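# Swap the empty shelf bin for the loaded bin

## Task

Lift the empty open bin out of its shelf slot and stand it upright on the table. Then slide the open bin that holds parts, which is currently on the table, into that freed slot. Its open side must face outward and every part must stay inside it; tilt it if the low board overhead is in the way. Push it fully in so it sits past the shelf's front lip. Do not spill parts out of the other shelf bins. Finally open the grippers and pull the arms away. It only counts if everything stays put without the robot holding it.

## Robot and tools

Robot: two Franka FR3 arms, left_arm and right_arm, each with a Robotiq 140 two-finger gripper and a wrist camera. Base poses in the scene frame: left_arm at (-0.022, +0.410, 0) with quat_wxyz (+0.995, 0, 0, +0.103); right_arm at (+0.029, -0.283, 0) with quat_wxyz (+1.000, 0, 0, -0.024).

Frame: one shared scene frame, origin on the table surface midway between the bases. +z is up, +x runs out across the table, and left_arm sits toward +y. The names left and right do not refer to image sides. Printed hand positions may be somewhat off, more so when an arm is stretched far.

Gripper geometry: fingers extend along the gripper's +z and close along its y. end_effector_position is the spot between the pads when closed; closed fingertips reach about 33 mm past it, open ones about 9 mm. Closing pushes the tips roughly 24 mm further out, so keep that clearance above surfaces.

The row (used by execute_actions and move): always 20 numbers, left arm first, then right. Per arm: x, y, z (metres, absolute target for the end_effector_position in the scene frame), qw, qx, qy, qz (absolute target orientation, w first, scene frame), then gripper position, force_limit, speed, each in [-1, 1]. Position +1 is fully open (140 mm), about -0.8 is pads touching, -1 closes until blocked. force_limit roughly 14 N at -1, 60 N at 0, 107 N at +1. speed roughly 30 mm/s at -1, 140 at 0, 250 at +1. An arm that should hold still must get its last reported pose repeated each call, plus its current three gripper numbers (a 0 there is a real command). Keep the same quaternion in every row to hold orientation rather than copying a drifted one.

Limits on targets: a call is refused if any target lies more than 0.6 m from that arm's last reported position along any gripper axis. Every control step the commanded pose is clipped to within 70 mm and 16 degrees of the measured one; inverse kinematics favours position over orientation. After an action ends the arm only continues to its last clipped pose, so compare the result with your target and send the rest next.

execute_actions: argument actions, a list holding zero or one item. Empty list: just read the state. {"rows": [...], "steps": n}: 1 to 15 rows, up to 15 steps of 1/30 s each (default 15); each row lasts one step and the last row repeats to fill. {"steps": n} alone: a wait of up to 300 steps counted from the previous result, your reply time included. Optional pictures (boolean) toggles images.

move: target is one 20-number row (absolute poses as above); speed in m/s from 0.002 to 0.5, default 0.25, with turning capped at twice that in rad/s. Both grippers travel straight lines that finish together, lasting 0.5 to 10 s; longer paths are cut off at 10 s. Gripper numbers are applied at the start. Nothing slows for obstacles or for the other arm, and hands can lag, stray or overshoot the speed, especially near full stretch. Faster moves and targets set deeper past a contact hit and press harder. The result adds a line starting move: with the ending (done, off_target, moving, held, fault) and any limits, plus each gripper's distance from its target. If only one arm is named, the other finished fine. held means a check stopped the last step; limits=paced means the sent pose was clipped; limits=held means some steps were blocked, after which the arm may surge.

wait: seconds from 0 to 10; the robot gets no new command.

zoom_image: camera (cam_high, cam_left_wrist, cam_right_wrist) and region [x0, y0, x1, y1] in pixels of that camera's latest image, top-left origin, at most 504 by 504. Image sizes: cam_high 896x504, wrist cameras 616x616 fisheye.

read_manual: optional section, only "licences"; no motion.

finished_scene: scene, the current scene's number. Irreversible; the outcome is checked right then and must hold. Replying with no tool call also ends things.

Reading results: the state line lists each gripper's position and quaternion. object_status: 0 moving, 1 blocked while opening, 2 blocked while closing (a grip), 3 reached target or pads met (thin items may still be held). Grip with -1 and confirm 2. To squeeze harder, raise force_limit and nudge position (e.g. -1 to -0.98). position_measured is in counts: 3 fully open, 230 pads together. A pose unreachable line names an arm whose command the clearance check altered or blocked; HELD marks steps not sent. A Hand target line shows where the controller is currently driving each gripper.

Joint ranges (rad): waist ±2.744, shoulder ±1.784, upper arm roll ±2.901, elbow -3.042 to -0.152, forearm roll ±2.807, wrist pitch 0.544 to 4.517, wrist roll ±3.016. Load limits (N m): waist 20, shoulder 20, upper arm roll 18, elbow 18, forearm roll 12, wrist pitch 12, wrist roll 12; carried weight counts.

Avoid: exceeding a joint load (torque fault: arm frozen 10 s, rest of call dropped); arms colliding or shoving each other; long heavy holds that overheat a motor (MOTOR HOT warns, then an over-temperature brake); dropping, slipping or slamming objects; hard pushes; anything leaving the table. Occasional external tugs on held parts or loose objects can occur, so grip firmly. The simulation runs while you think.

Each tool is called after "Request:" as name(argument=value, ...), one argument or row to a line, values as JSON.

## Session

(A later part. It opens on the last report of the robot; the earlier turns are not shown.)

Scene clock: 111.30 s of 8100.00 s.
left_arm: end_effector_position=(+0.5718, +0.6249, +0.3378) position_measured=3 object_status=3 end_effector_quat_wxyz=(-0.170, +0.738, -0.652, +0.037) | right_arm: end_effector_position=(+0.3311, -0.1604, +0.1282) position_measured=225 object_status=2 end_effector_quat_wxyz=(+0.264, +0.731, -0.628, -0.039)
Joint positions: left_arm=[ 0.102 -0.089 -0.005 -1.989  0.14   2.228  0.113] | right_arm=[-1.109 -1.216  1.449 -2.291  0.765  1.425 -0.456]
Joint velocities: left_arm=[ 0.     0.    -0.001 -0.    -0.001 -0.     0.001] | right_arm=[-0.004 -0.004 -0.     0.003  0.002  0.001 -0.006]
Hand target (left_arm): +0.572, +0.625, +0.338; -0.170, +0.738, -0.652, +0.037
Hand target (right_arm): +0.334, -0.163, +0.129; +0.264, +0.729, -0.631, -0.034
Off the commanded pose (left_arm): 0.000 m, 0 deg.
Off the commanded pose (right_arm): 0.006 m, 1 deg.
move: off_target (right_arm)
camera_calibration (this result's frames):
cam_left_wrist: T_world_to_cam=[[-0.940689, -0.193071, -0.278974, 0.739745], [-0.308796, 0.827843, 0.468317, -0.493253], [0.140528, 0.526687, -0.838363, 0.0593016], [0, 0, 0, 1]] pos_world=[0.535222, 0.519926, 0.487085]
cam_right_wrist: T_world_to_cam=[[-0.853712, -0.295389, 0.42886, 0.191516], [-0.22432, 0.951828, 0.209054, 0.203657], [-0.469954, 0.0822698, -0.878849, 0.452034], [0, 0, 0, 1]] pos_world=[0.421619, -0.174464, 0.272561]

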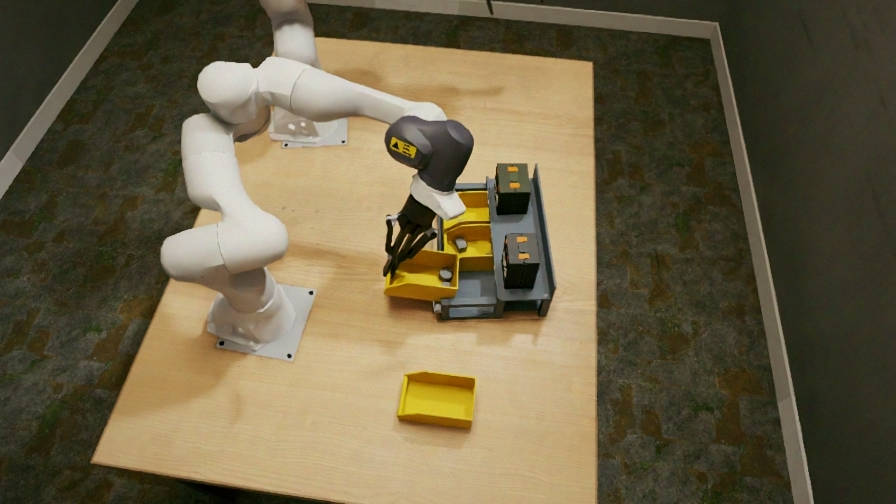

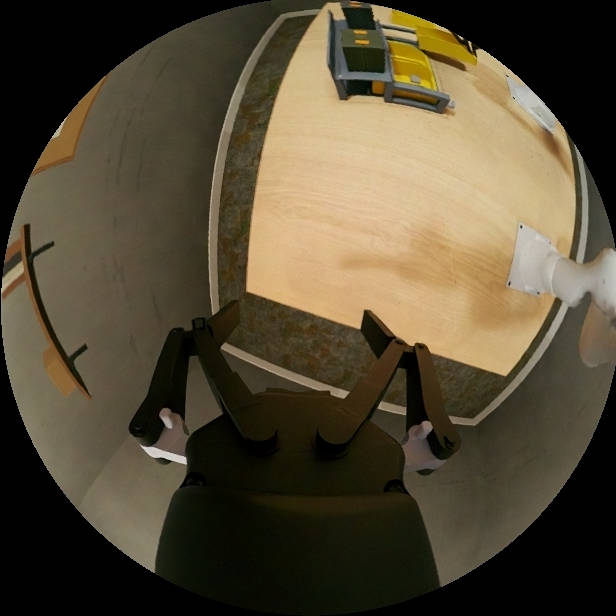

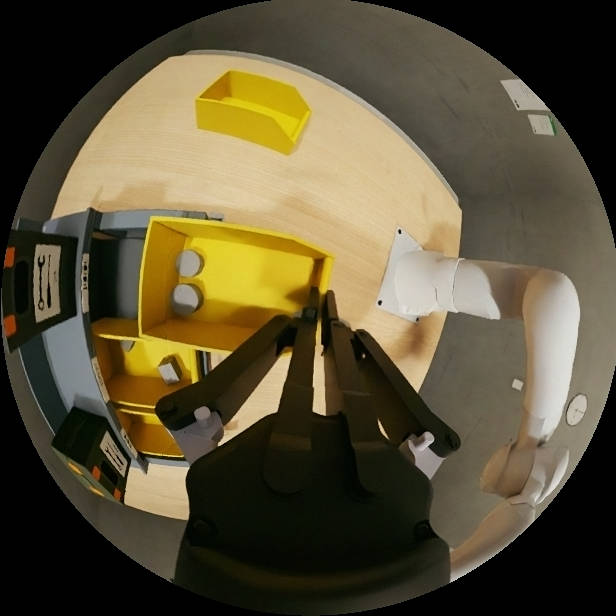

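Request:
move(
  target=[0.5718,0.6249,0.3378,-0.170,0.738,-0.652,0.037,1,0,0,0.385,-0.164,0.122,0.264,0.729,-0.631,-0.033,-1,1,-0.5],
  speed=0.02,
)

Request:
zoom_image(
  camera="cam_high",
  region=[380,200,580,340],
)

Scene clock: 115.47 s of 8100.00 s.
left_arm: end_effector_position=(+0.5718, +0.6249, +0.3378) position_measured=3 object_status=3 end_effector_quat_wxyz=(-0.170, +0.738, -0.652, +0.037) | right_arm: end_effector_position=(+0.3810, -0.1563, +0.1193) position_measured=225 object_status=2 end_effector_quat_wxyz=(+0.262, +0.736, -0.622, -0.042)
Joint positions: left_arm=[ 0.102 -0.089 -0.005 -1.989  0.14   2.228  0.113] | right_arm=[-1.276 -1.244  1.51  -2.142  0.803  1.414 -0.49 ]
Joint velocities: left_arm=[-0.002  0.001  0.001 -0.    -0.     0.001  0.   ] | right_arm=[-0.006 -0.029 -0.     0.009  0.017 -0.013 -0.013]
Hand target (left_arm): +0.572, +0.625, +0.338; -0.170, +0.738, -0.652, +0.037
Hand target (right_arm): +0.384, -0.163, +0.121; +0.264, +0.729, -0.631, -0.035
Off the commanded pose (left_arm): 0.000 m, 0 deg.
Off the commanded pose (right_arm): 0.009 m, 2 deg.
move: off_target (right_arm)
camera_calibration (this result's frames):
cam_left_wrist: T_world_to_cam=[[-0.940689, -0.193072, -0.278974, 0.739745], [-0.308796, 0.827843, 0.468317, -0.493253], [0.140528, 0.526687, -0.838363, 0.0593016], [0, 0, 0, 1]] pos_world=[0.535222, 0.519926, 0.487085]
cam_right_wrist: T_world_to_cam=[[-0.848358, -0.310762, 0.428621, 0.2347], [-0.236337, 0.946752, 0.218645, 0.215478], [-0.473744, 0.0841904, -0.876629, 0.468769], [0, 0, 0, 1]] pos_world=[0.472111, -0.170535, 0.263226]

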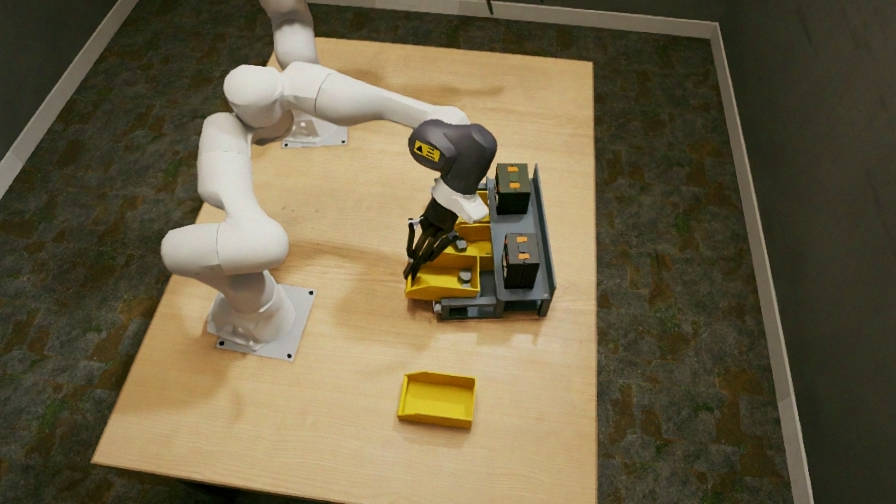

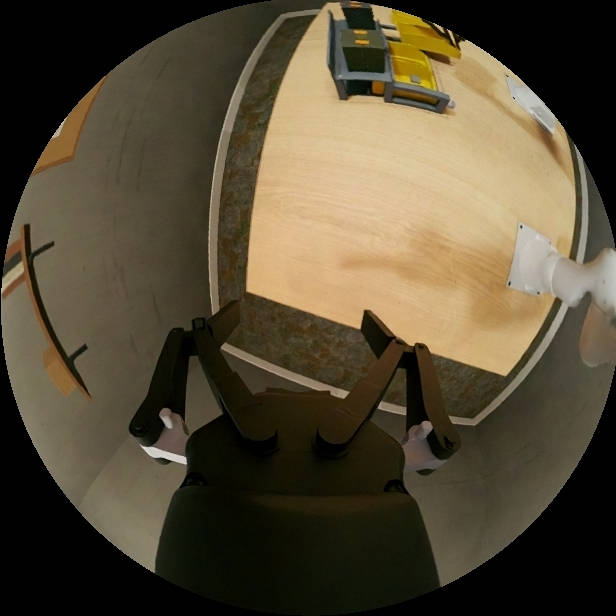

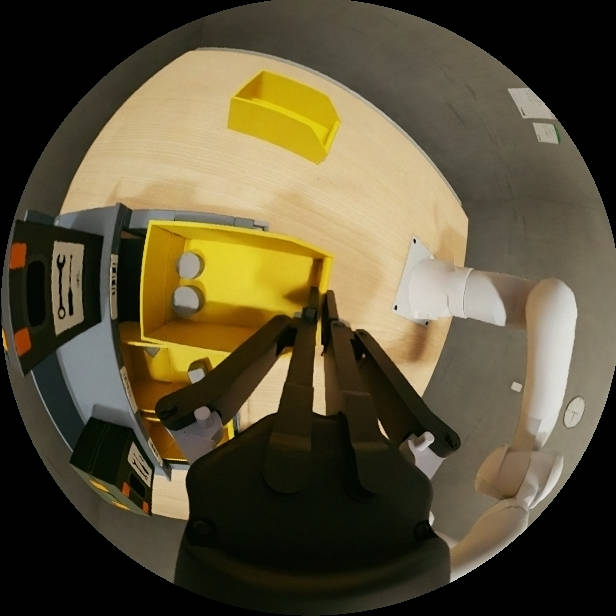

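Region (380, 200, 580, 340) of cam_high's 896x504 image, scaled by 2.520, with more detail than that image has; it fills the top 353 rows of this view, and the rest is white.

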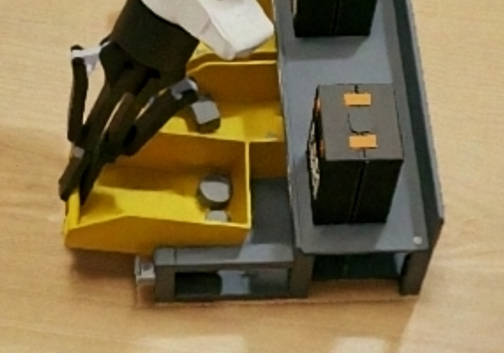

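Request:
move(
  target=[0.5718,0.6249,0.3378,-0.170,0.738,-0.652,0.037,1,0,0,0.405,-0.153,0.104,0.264,0.729,-0.631,-0.033,-1,1,-0.5],
  speed=0.015,
)

Request:
zoom_image(
  camera="cam_high",
  region=[380,200,580,340],
)

Scene clock: 122.03 s of 8100.00 s.
left_arm: end_effector_position=(+0.5718, +0.6249, +0.3378) position_measured=3 object_status=3 end_effector_quat_wxyz=(-0.170, +0.738, -0.652, +0.037) | right_arm: end_effector_position=(+0.4027, -0.1500, +0.1027) position_measured=225 object_status=2 end_effector_quat_wxyz=(+0.263, +0.735, -0.624, -0.038)
Joint positions: left_arm=[ 0.102 -0.089 -0.005 -1.989  0.14   2.228  0.113] | right_arm=[-1.343 -1.288  1.551 -2.07   0.85   1.409 -0.482]
Joint velocities: left_arm=[-0.001  0.001  0.    -0.    -0.     0.     0.001] | right_arm=[-0.004 -0.018 -0.     0.005  0.012 -0.005  0.001]
Hand target (left_arm): +0.572, +0.625, +0.338; -0.170, +0.738, -0.652, +0.037
Hand target (right_arm): +0.405, -0.153, +0.103; +0.264, +0.729, -0.631, -0.034
Off the commanded pose (left_arm): 0.000 m, 0 deg.
Off the commanded pose (right_arm): 0.004 m, 1 deg.
After step 90, 1.43 s passed at rest.
move: off_target (right_arm)
camera_calibration (this result's frames):
cam_left_wrist: T_world_to_cam=[[-0.940689, -0.193072, -0.278974, 0.739745], [-0.308796, 0.827843, 0.468317, -0.493253], [0.140528, 0.526687, -0.838363, 0.0593018], [0, 0, 0, 1]] pos_world=[0.535222, 0.519926, 0.487085]
cam_right_wrist: T_world_to_cam=[[-0.850923, -0.306519, 0.426587, 0.26408], [-0.236201, 0.948635, 0.210476, 0.219312], [-0.469191, 0.0783392, -0.879615, 0.461608], [0, 0, 0, 1]] pos_world=[0.493095, -0.163263, 0.247224]

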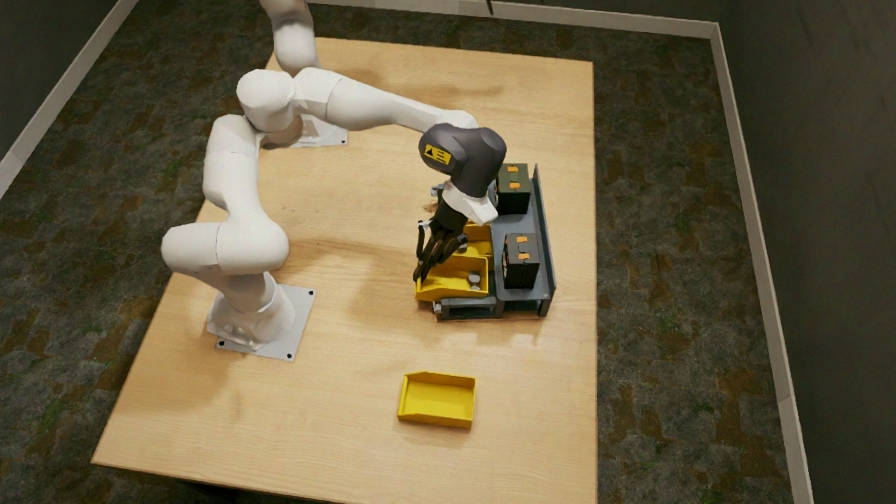

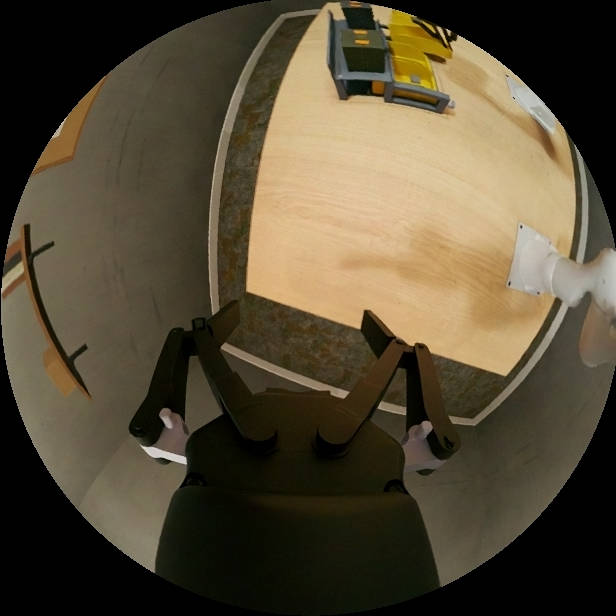

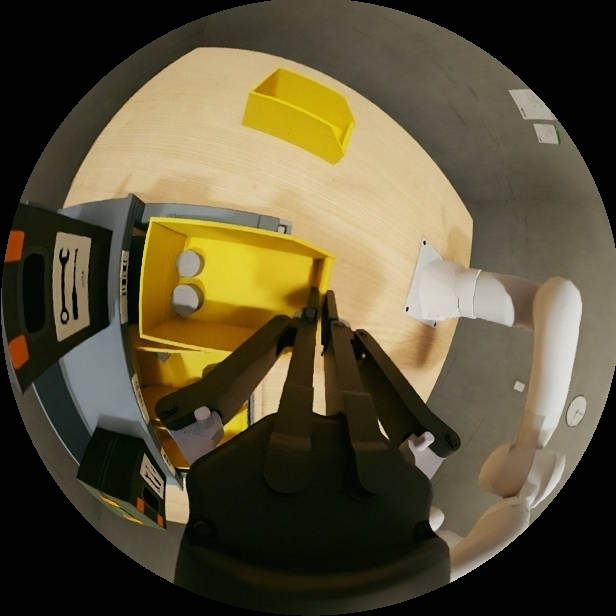

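Region (380, 200, 580, 340) of cam_high's 896x504 image, scaled by 2.520, with more detail than that image has; it fills the top 353 rows of this view, and the rest is white.

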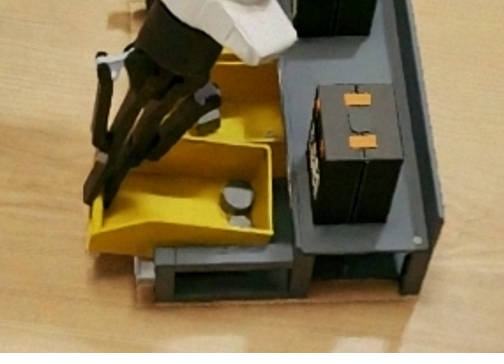

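Request:
move(
  target=[0.5718,0.6249,0.3378,-0.170,0.738,-0.652,0.037,1,0,0,0.44,-0.151,0.096,0.236,0.729,-0.641,-0.002,-1,1,-0.5],
  speed=0.015,
)

Request:
zoom_image(
  camera="cam_high",
  region=[380,200,580,340],
)

Scene clock: 126.50 s of 8100.00 s.
left_arm: end_effector_position=(+0.5718, +0.6249, +0.3378) position_measured=3 object_status=3 end_effector_quat_wxyz=(-0.170, +0.738, -0.652, +0.037) | right_arm: end_effector_position=(+0.4196, -0.1475, +0.0908) position_measured=225 object_status=2 end_effector_quat_wxyz=(+0.250, +0.730, -0.636, -0.027)
Joint positions: left_arm=[ 0.102 -0.089 -0.005 -1.989  0.14   2.228  0.113] | right_arm=[-1.373 -1.408  1.526 -2.043  0.954  1.367 -0.499]
Joint velocities: left_arm=[-0.     0.001 -0.     0.     0.    -0.     0.   ] | right_arm=[-0.007 -0.074 -0.027  0.007  0.048 -0.053 -0.028]
Hand target (left_arm): +0.572, +0.625, +0.338; -0.170, +0.738, -0.652, +0.037
Hand target (right_arm): +0.440, -0.151, +0.096; +0.235, +0.729, -0.642, -0.003
Off the commanded pose (left_arm): 0.000 m, 0 deg.
Off the commanded pose (right_arm): 0.021 m, 3 deg.
move: off_target (right_arm)
camera_calibration (this result's frames):
cam_left_wrist: T_world_to_cam=[[-0.94069, -0.193071, -0.278974, 0.739745], [-0.308796, 0.827843, 0.468317, -0.493253], [0.140528, 0.526687, -0.838363, 0.0593016], [0, 0, 0, 1]] pos_world=[0.535222, 0.519926, 0.487085]
cam_right_wrist: T_world_to_cam=[[-0.873259, -0.289548, 0.391894, 0.299343], [-0.224628, 0.95295, 0.203541, 0.219856], [-0.43239, 0.0897134, -0.897212, 0.446713], [0, 0, 0, 1]] pos_world=[0.503944, -0.162913, 0.238736]

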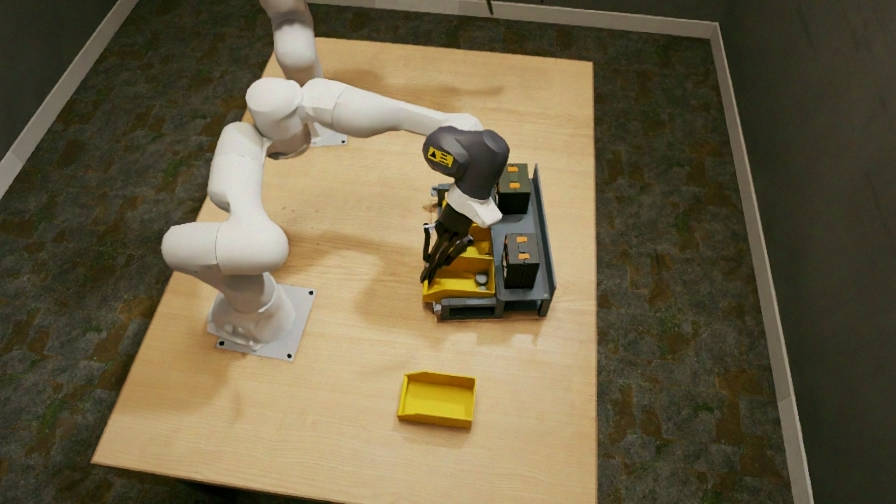

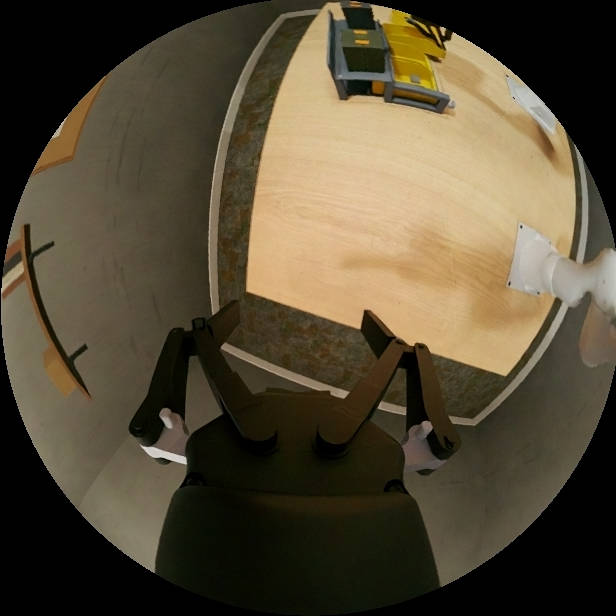

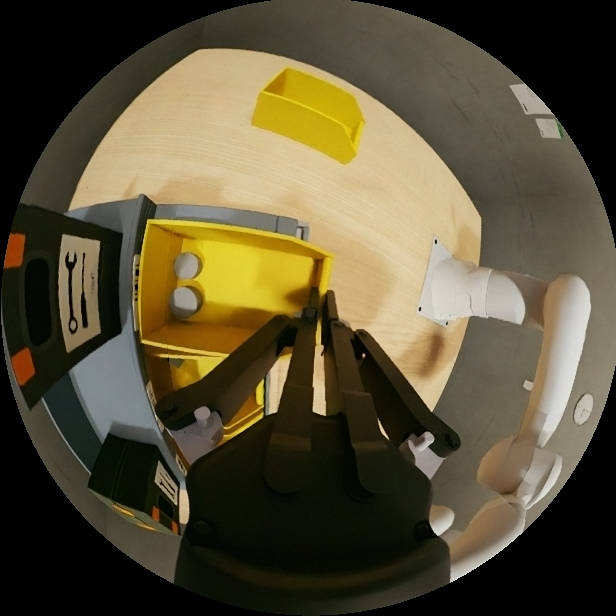

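Region (380, 200, 580, 340) of cam_high's 896x504 image, scaled by 2.520, with more detail than that image has; it fills the top 353 rows of this view, and the rest is white.

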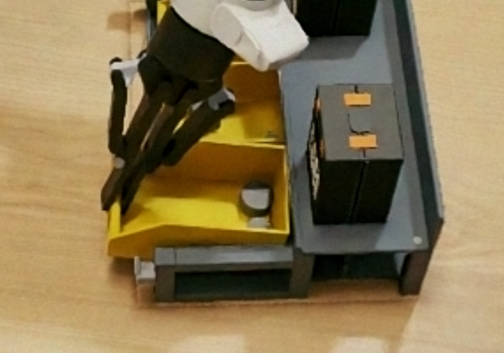

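Request:
move(
  target=[0.5718,0.6249,0.3378,-0.170,0.738,-0.652,0.037,1,0,0,0.408,-0.151,0.10,0.329,0.713,-0.619,-0.044,-1,1,-0.5],
  speed=0.02,
)

Request:
zoom_image(
  camera="cam_high",
  region=[380,200,580,340],
)

Scene clock: 132.27 s of 8100.00 s.
left_arm: end_effector_position=(+0.5718, +0.6249, +0.3378) position_measured=3 object_status=3 end_effector_quat_wxyz=(-0.170, +0.738, -0.652, +0.037) | right_arm: end_effector_position=(+0.4091, -0.1462, +0.0986) position_measured=225 object_status=2 end_effector_quat_wxyz=(+0.324, +0.718, -0.614, -0.047)
Joint positions: left_arm=[ 0.102 -0.089 -0.005 -1.989  0.14   2.228  0.113] | right_arm=[-1.451 -1.457  1.547 -1.894  0.882  1.226 -0.507]
Joint velocities: left_arm=[ 0.002 -0.    -0.    -0.002 -0.001 -0.001 -0.   ] | right_arm=[-0.001 -0.011  0.     0.003  0.001 -0.015  0.001]
Hand target (left_arm): +0.572, +0.625, +0.338; -0.170, +0.738, -0.652, +0.037
Hand target (right_arm): +0.408, -0.151, +0.101; +0.328, +0.712, -0.620, -0.045
Off the commanded pose (left_arm): 0.000 m, 0 deg.
Off the commanded pose (right_arm): 0.005 m, 1 deg.
move: off_target (right_arm)
camera_calibration (this result's frames):
cam_left_wrist: T_world_to_cam=[[-0.940689, -0.193071, -0.278974, 0.739745], [-0.308796, 0.827843, 0.468317, -0.493253], [0.140528, 0.526687, -0.838363, 0.0593015], [0, 0, 0, 1]] pos_world=[0.535222, 0.519926, 0.487085]
cam_right_wrist: T_world_to_cam=[[-0.807674, -0.25961, 0.5294, 0.251465], [-0.212073, 0.965673, 0.150004, 0.216686], [-0.55017, 0.00888275, -0.835005, 0.479283], [0, 0, 0, 1]] pos_world=[0.512742, -0.148222, 0.234575]

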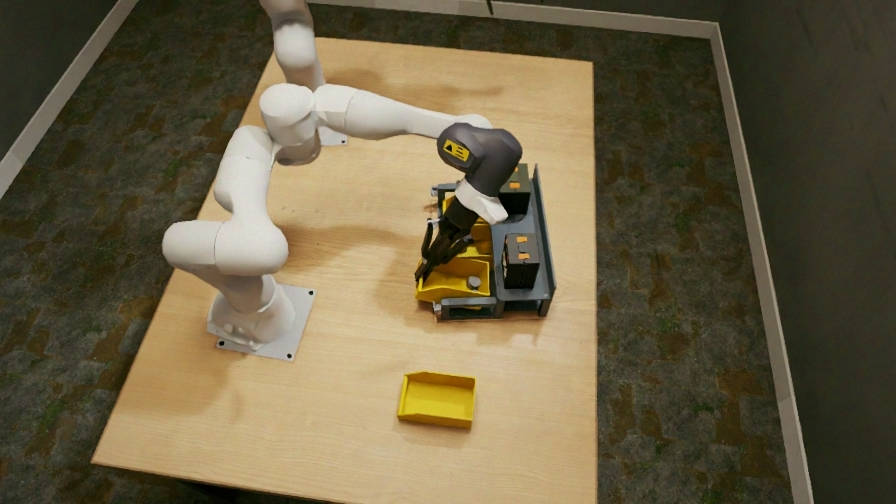

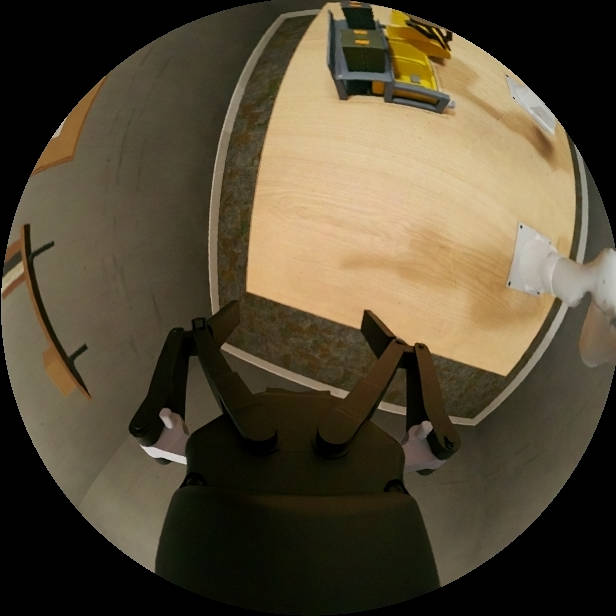

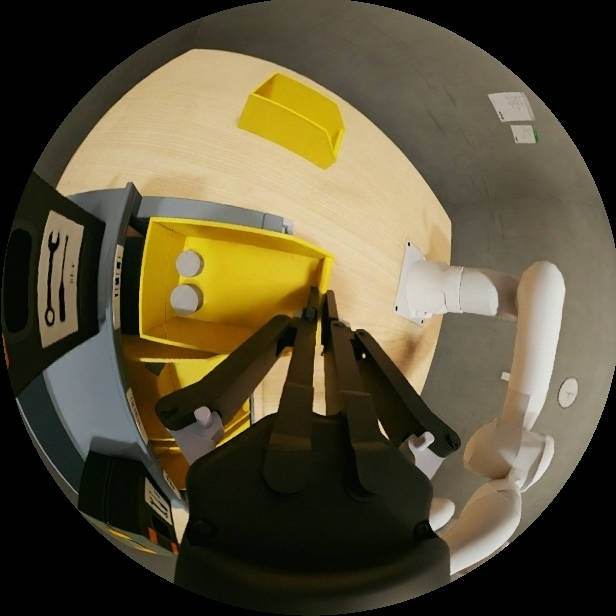

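Region (380, 200, 580, 340) of cam_high's 896x504 image, scaled by 2.520, with more detail than that image has; it fills the top 353 rows of this view, and the rest is white.

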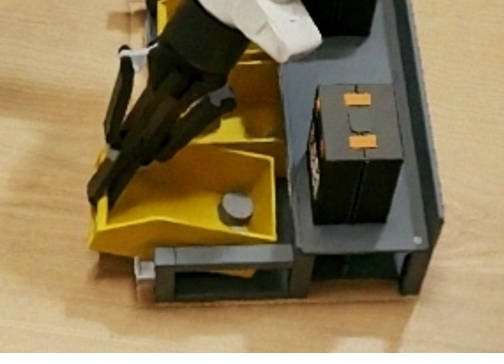

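Request:
move(
  target=[0.5718,0.6249,0.3378,-0.170,0.738,-0.652,0.037,1,0,0,0.44,-0.149,0.098,0.31,0.716,-0.624,-0.03,-1,1,-0.5],
  speed=0.015,
)

Request:
zoom_image(
  camera="cam_high",
  region=[380,200,580,340],
)

Scene clock: 135.37 s of 8100.00 s.
left_arm: end_effector_position=(+0.5718, +0.6249, +0.3378) position_measured=3 object_status=3 end_effector_quat_wxyz=(-0.170, +0.738, -0.652, +0.037) | right_arm: end_effector_position=(+0.4352, -0.1429, +0.0949) position_measured=225 object_status=2 end_effector_quat_wxyz=(+0.310, +0.723, -0.617, -0.039)
Joint positions: left_arm=[ 0.102 -0.089 -0.005 -1.989  0.14   2.228  0.113] | right_arm=[-1.505 -1.49   1.532 -1.832  0.928  1.222 -0.508]
Joint velocities: left_arm=[ 0. -0. -0. -0.  0.  0.  0.] | right_arm=[-0.002 -0.018 -0.01   0.005  0.016 -0.011 -0.001]
Hand target (left_arm): +0.572, +0.625, +0.338; -0.170, +0.738, -0.652, +0.037
Hand target (right_arm): +0.440, -0.149, +0.097; +0.310, +0.717, -0.624, -0.031
Off the commanded pose (left_arm): 0.000 m, 0 deg.
Off the commanded pose (right_arm): 0.008 m, 2 deg.
move: off_target (right_arm)
camera_calibration (this result's frames):
cam_left_wrist: T_world_to_cam=[[-0.94069, -0.193071, -0.278974, 0.739745], [-0.308796, 0.827843, 0.468317, -0.493253], [0.140528, 0.526687, -0.838363, 0.0593017], [0, 0, 0, 1]] pos_world=[0.535222, 0.519926, 0.487085]
cam_right_wrist: T_world_to_cam=[[-0.821593, -0.270177, 0.501986, 0.282505], [-0.221737, 0.962674, 0.155213, 0.222851], [-0.525184, 0.0162133, -0.850834, 0.482141], [0, 0, 0, 1]] pos_world=[0.534731, -0.146024, 0.233819]

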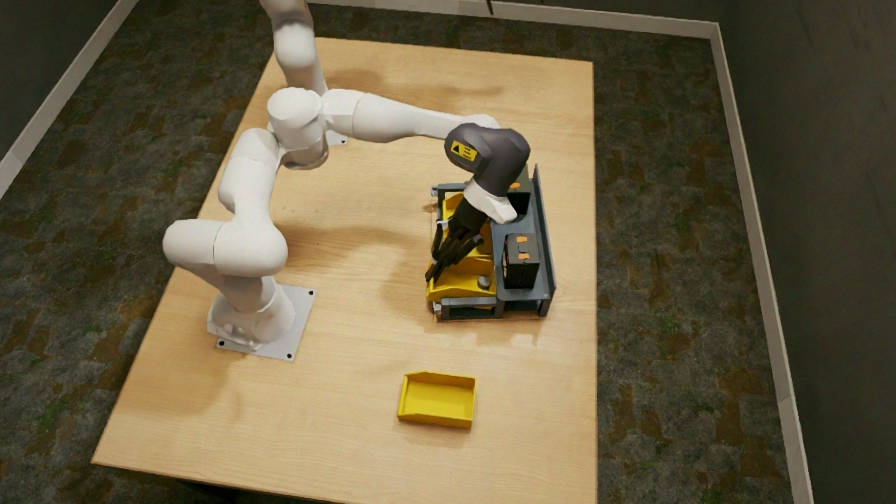

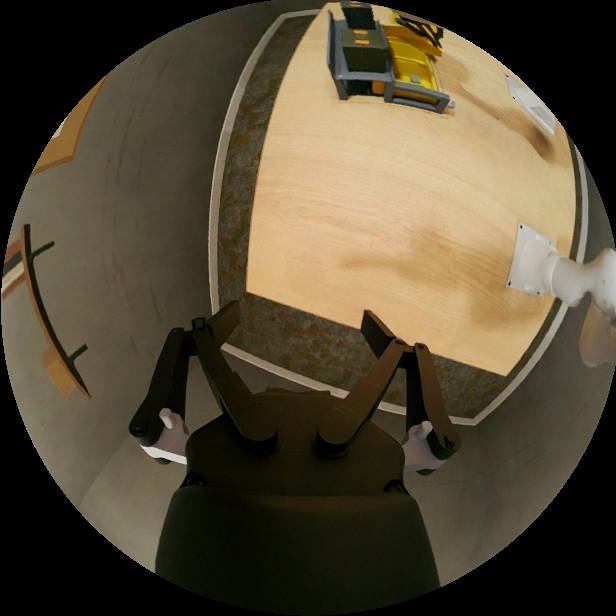

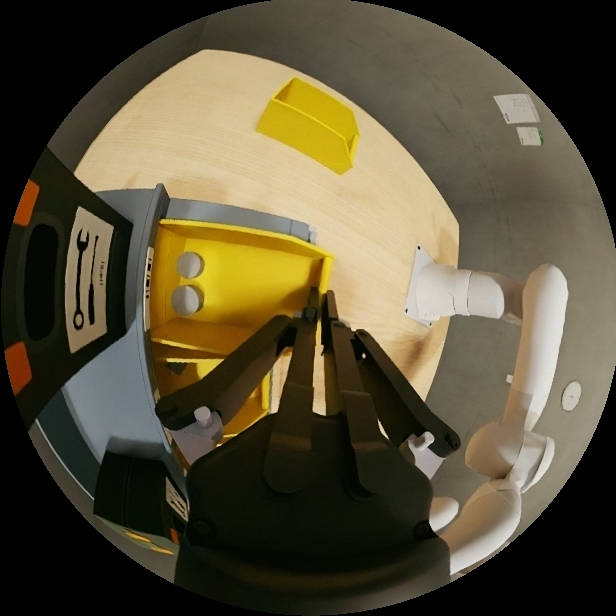

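Region (380, 200, 580, 340) of cam_high's 896x504 image, scaled by 2.520, with more detail than that image has; it fills the top 353 rows of this view, and the rest is white.

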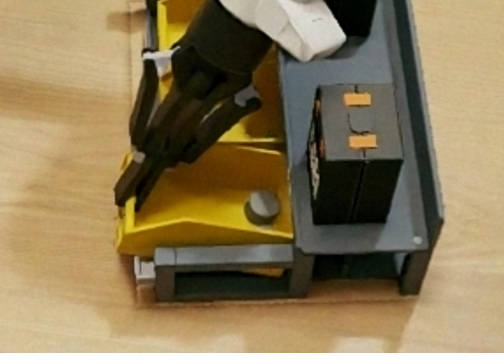

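Under the board. Advancing while reducing the tilt.

Request:
move(
  target=[0.5718,0.6249,0.3378,-0.170,0.738,-0.652,0.037,1,0,0,0.473,-0.148,0.088,0.236,0.729,-0.641,-0.002,-1,1,-0.5],
  speed=0.015,
)

Request:
zoom_image(
  camera="cam_high",
  region=[380,200,580,340],
)

Scene clock: 142.00 s of 8100.00 s.
left_arm: end_effector_position=(+0.5718, +0.6249, +0.3378) position_measured=3 object_status=3 end_effector_quat_wxyz=(-0.170, +0.738, -0.652, +0.037) | right_arm: end_effector_position=(+0.4696, -0.1414, +0.0844) position_measured=225 object_status=2 end_effector_quat_wxyz=(+0.235, +0.737, -0.634, -0.011)
Joint positions: left_arm=[ 0.102 -0.089 -0.005 -1.989  0.14   2.228  0.113] | right_arm=[-1.5   -1.631  1.434 -1.897  1.134  1.233 -0.56 ]
Joint velocities: left_arm=[-0.001 -0.001 -0.002 -0.     0.001 -0.    -0.001] | right_arm=[-0.    -0.021 -0.01  -0.001  0.017 -0.005 -0.005]
Hand target (left_arm): +0.572, +0.625, +0.338; -0.170, +0.738, -0.652, +0.037
Hand target (right_arm): +0.474, -0.149, +0.087; +0.234, +0.730, -0.642, -0.002
Off the commanded pose (left_arm): 0.000 m, 0 deg.
Off the commanded pose (right_arm): 0.008 m, 2 deg.
move: off_target (right_arm)
camera_calibration (this result's frames):
cam_left_wrist: T_world_to_cam=[[-0.94069, -0.193071, -0.278974, 0.739745], [-0.308796, 0.827843, 0.468317, -0.493253], [0.140528, 0.526687, -0.838363, 0.0593017], [0, 0, 0, 1]] pos_world=[0.535222, 0.519926, 0.487085]
cam_right_wrist: T_world_to_cam=[[-0.8828, -0.308406, 0.35433, 0.352213], [-0.251402, 0.947368, 0.198221, 0.238788], [-0.396814, 0.0859098, -0.91387, 0.446136], [0, 0, 0, 1]] pos_world=[0.547999, -0.155922, 0.235578]

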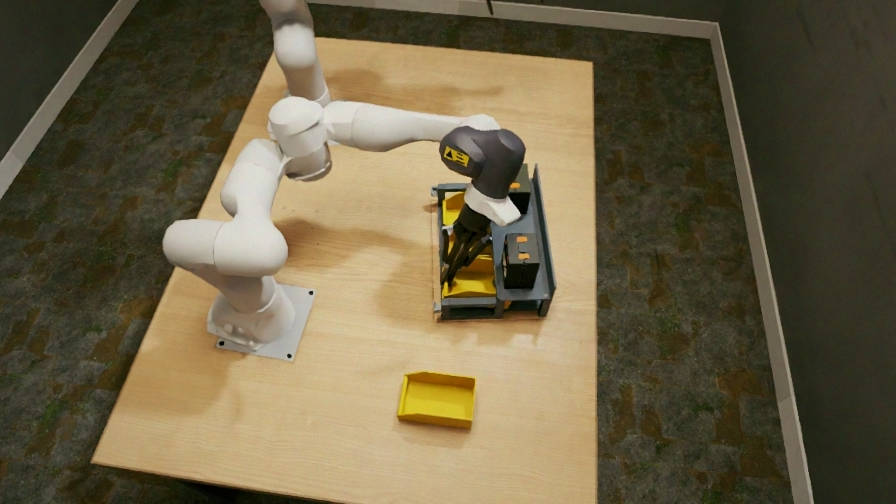

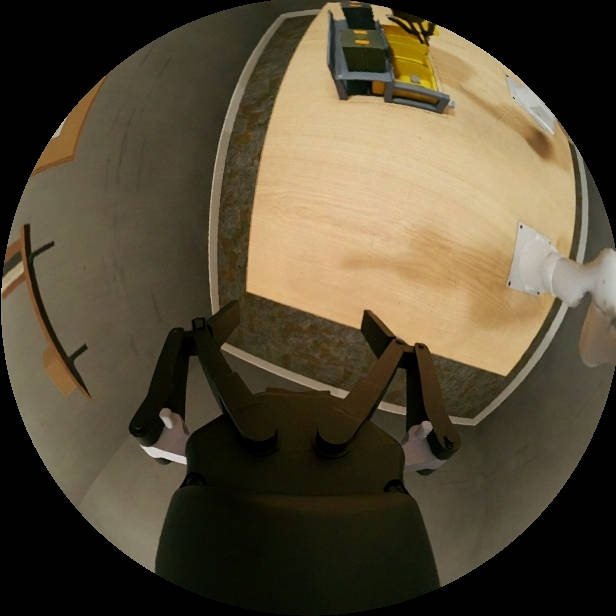

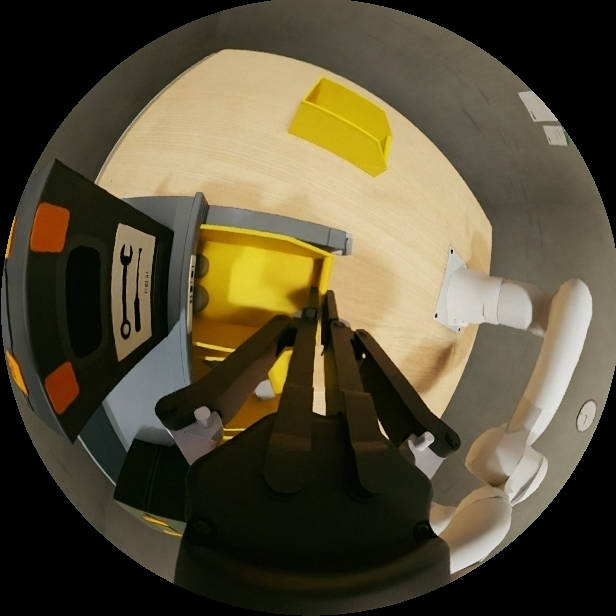

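Region (380, 200, 580, 340) of cam_high's 896x504 image, scaled by 2.520, with more detail than that image has; it fills the top 353 rows of this view, and the rest is white.

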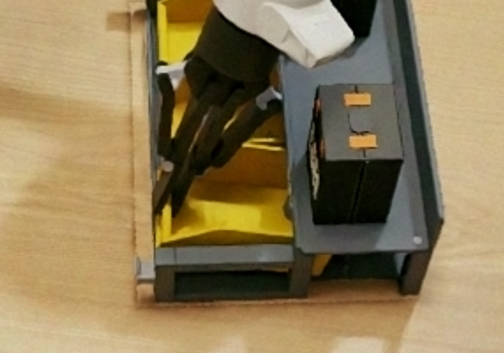

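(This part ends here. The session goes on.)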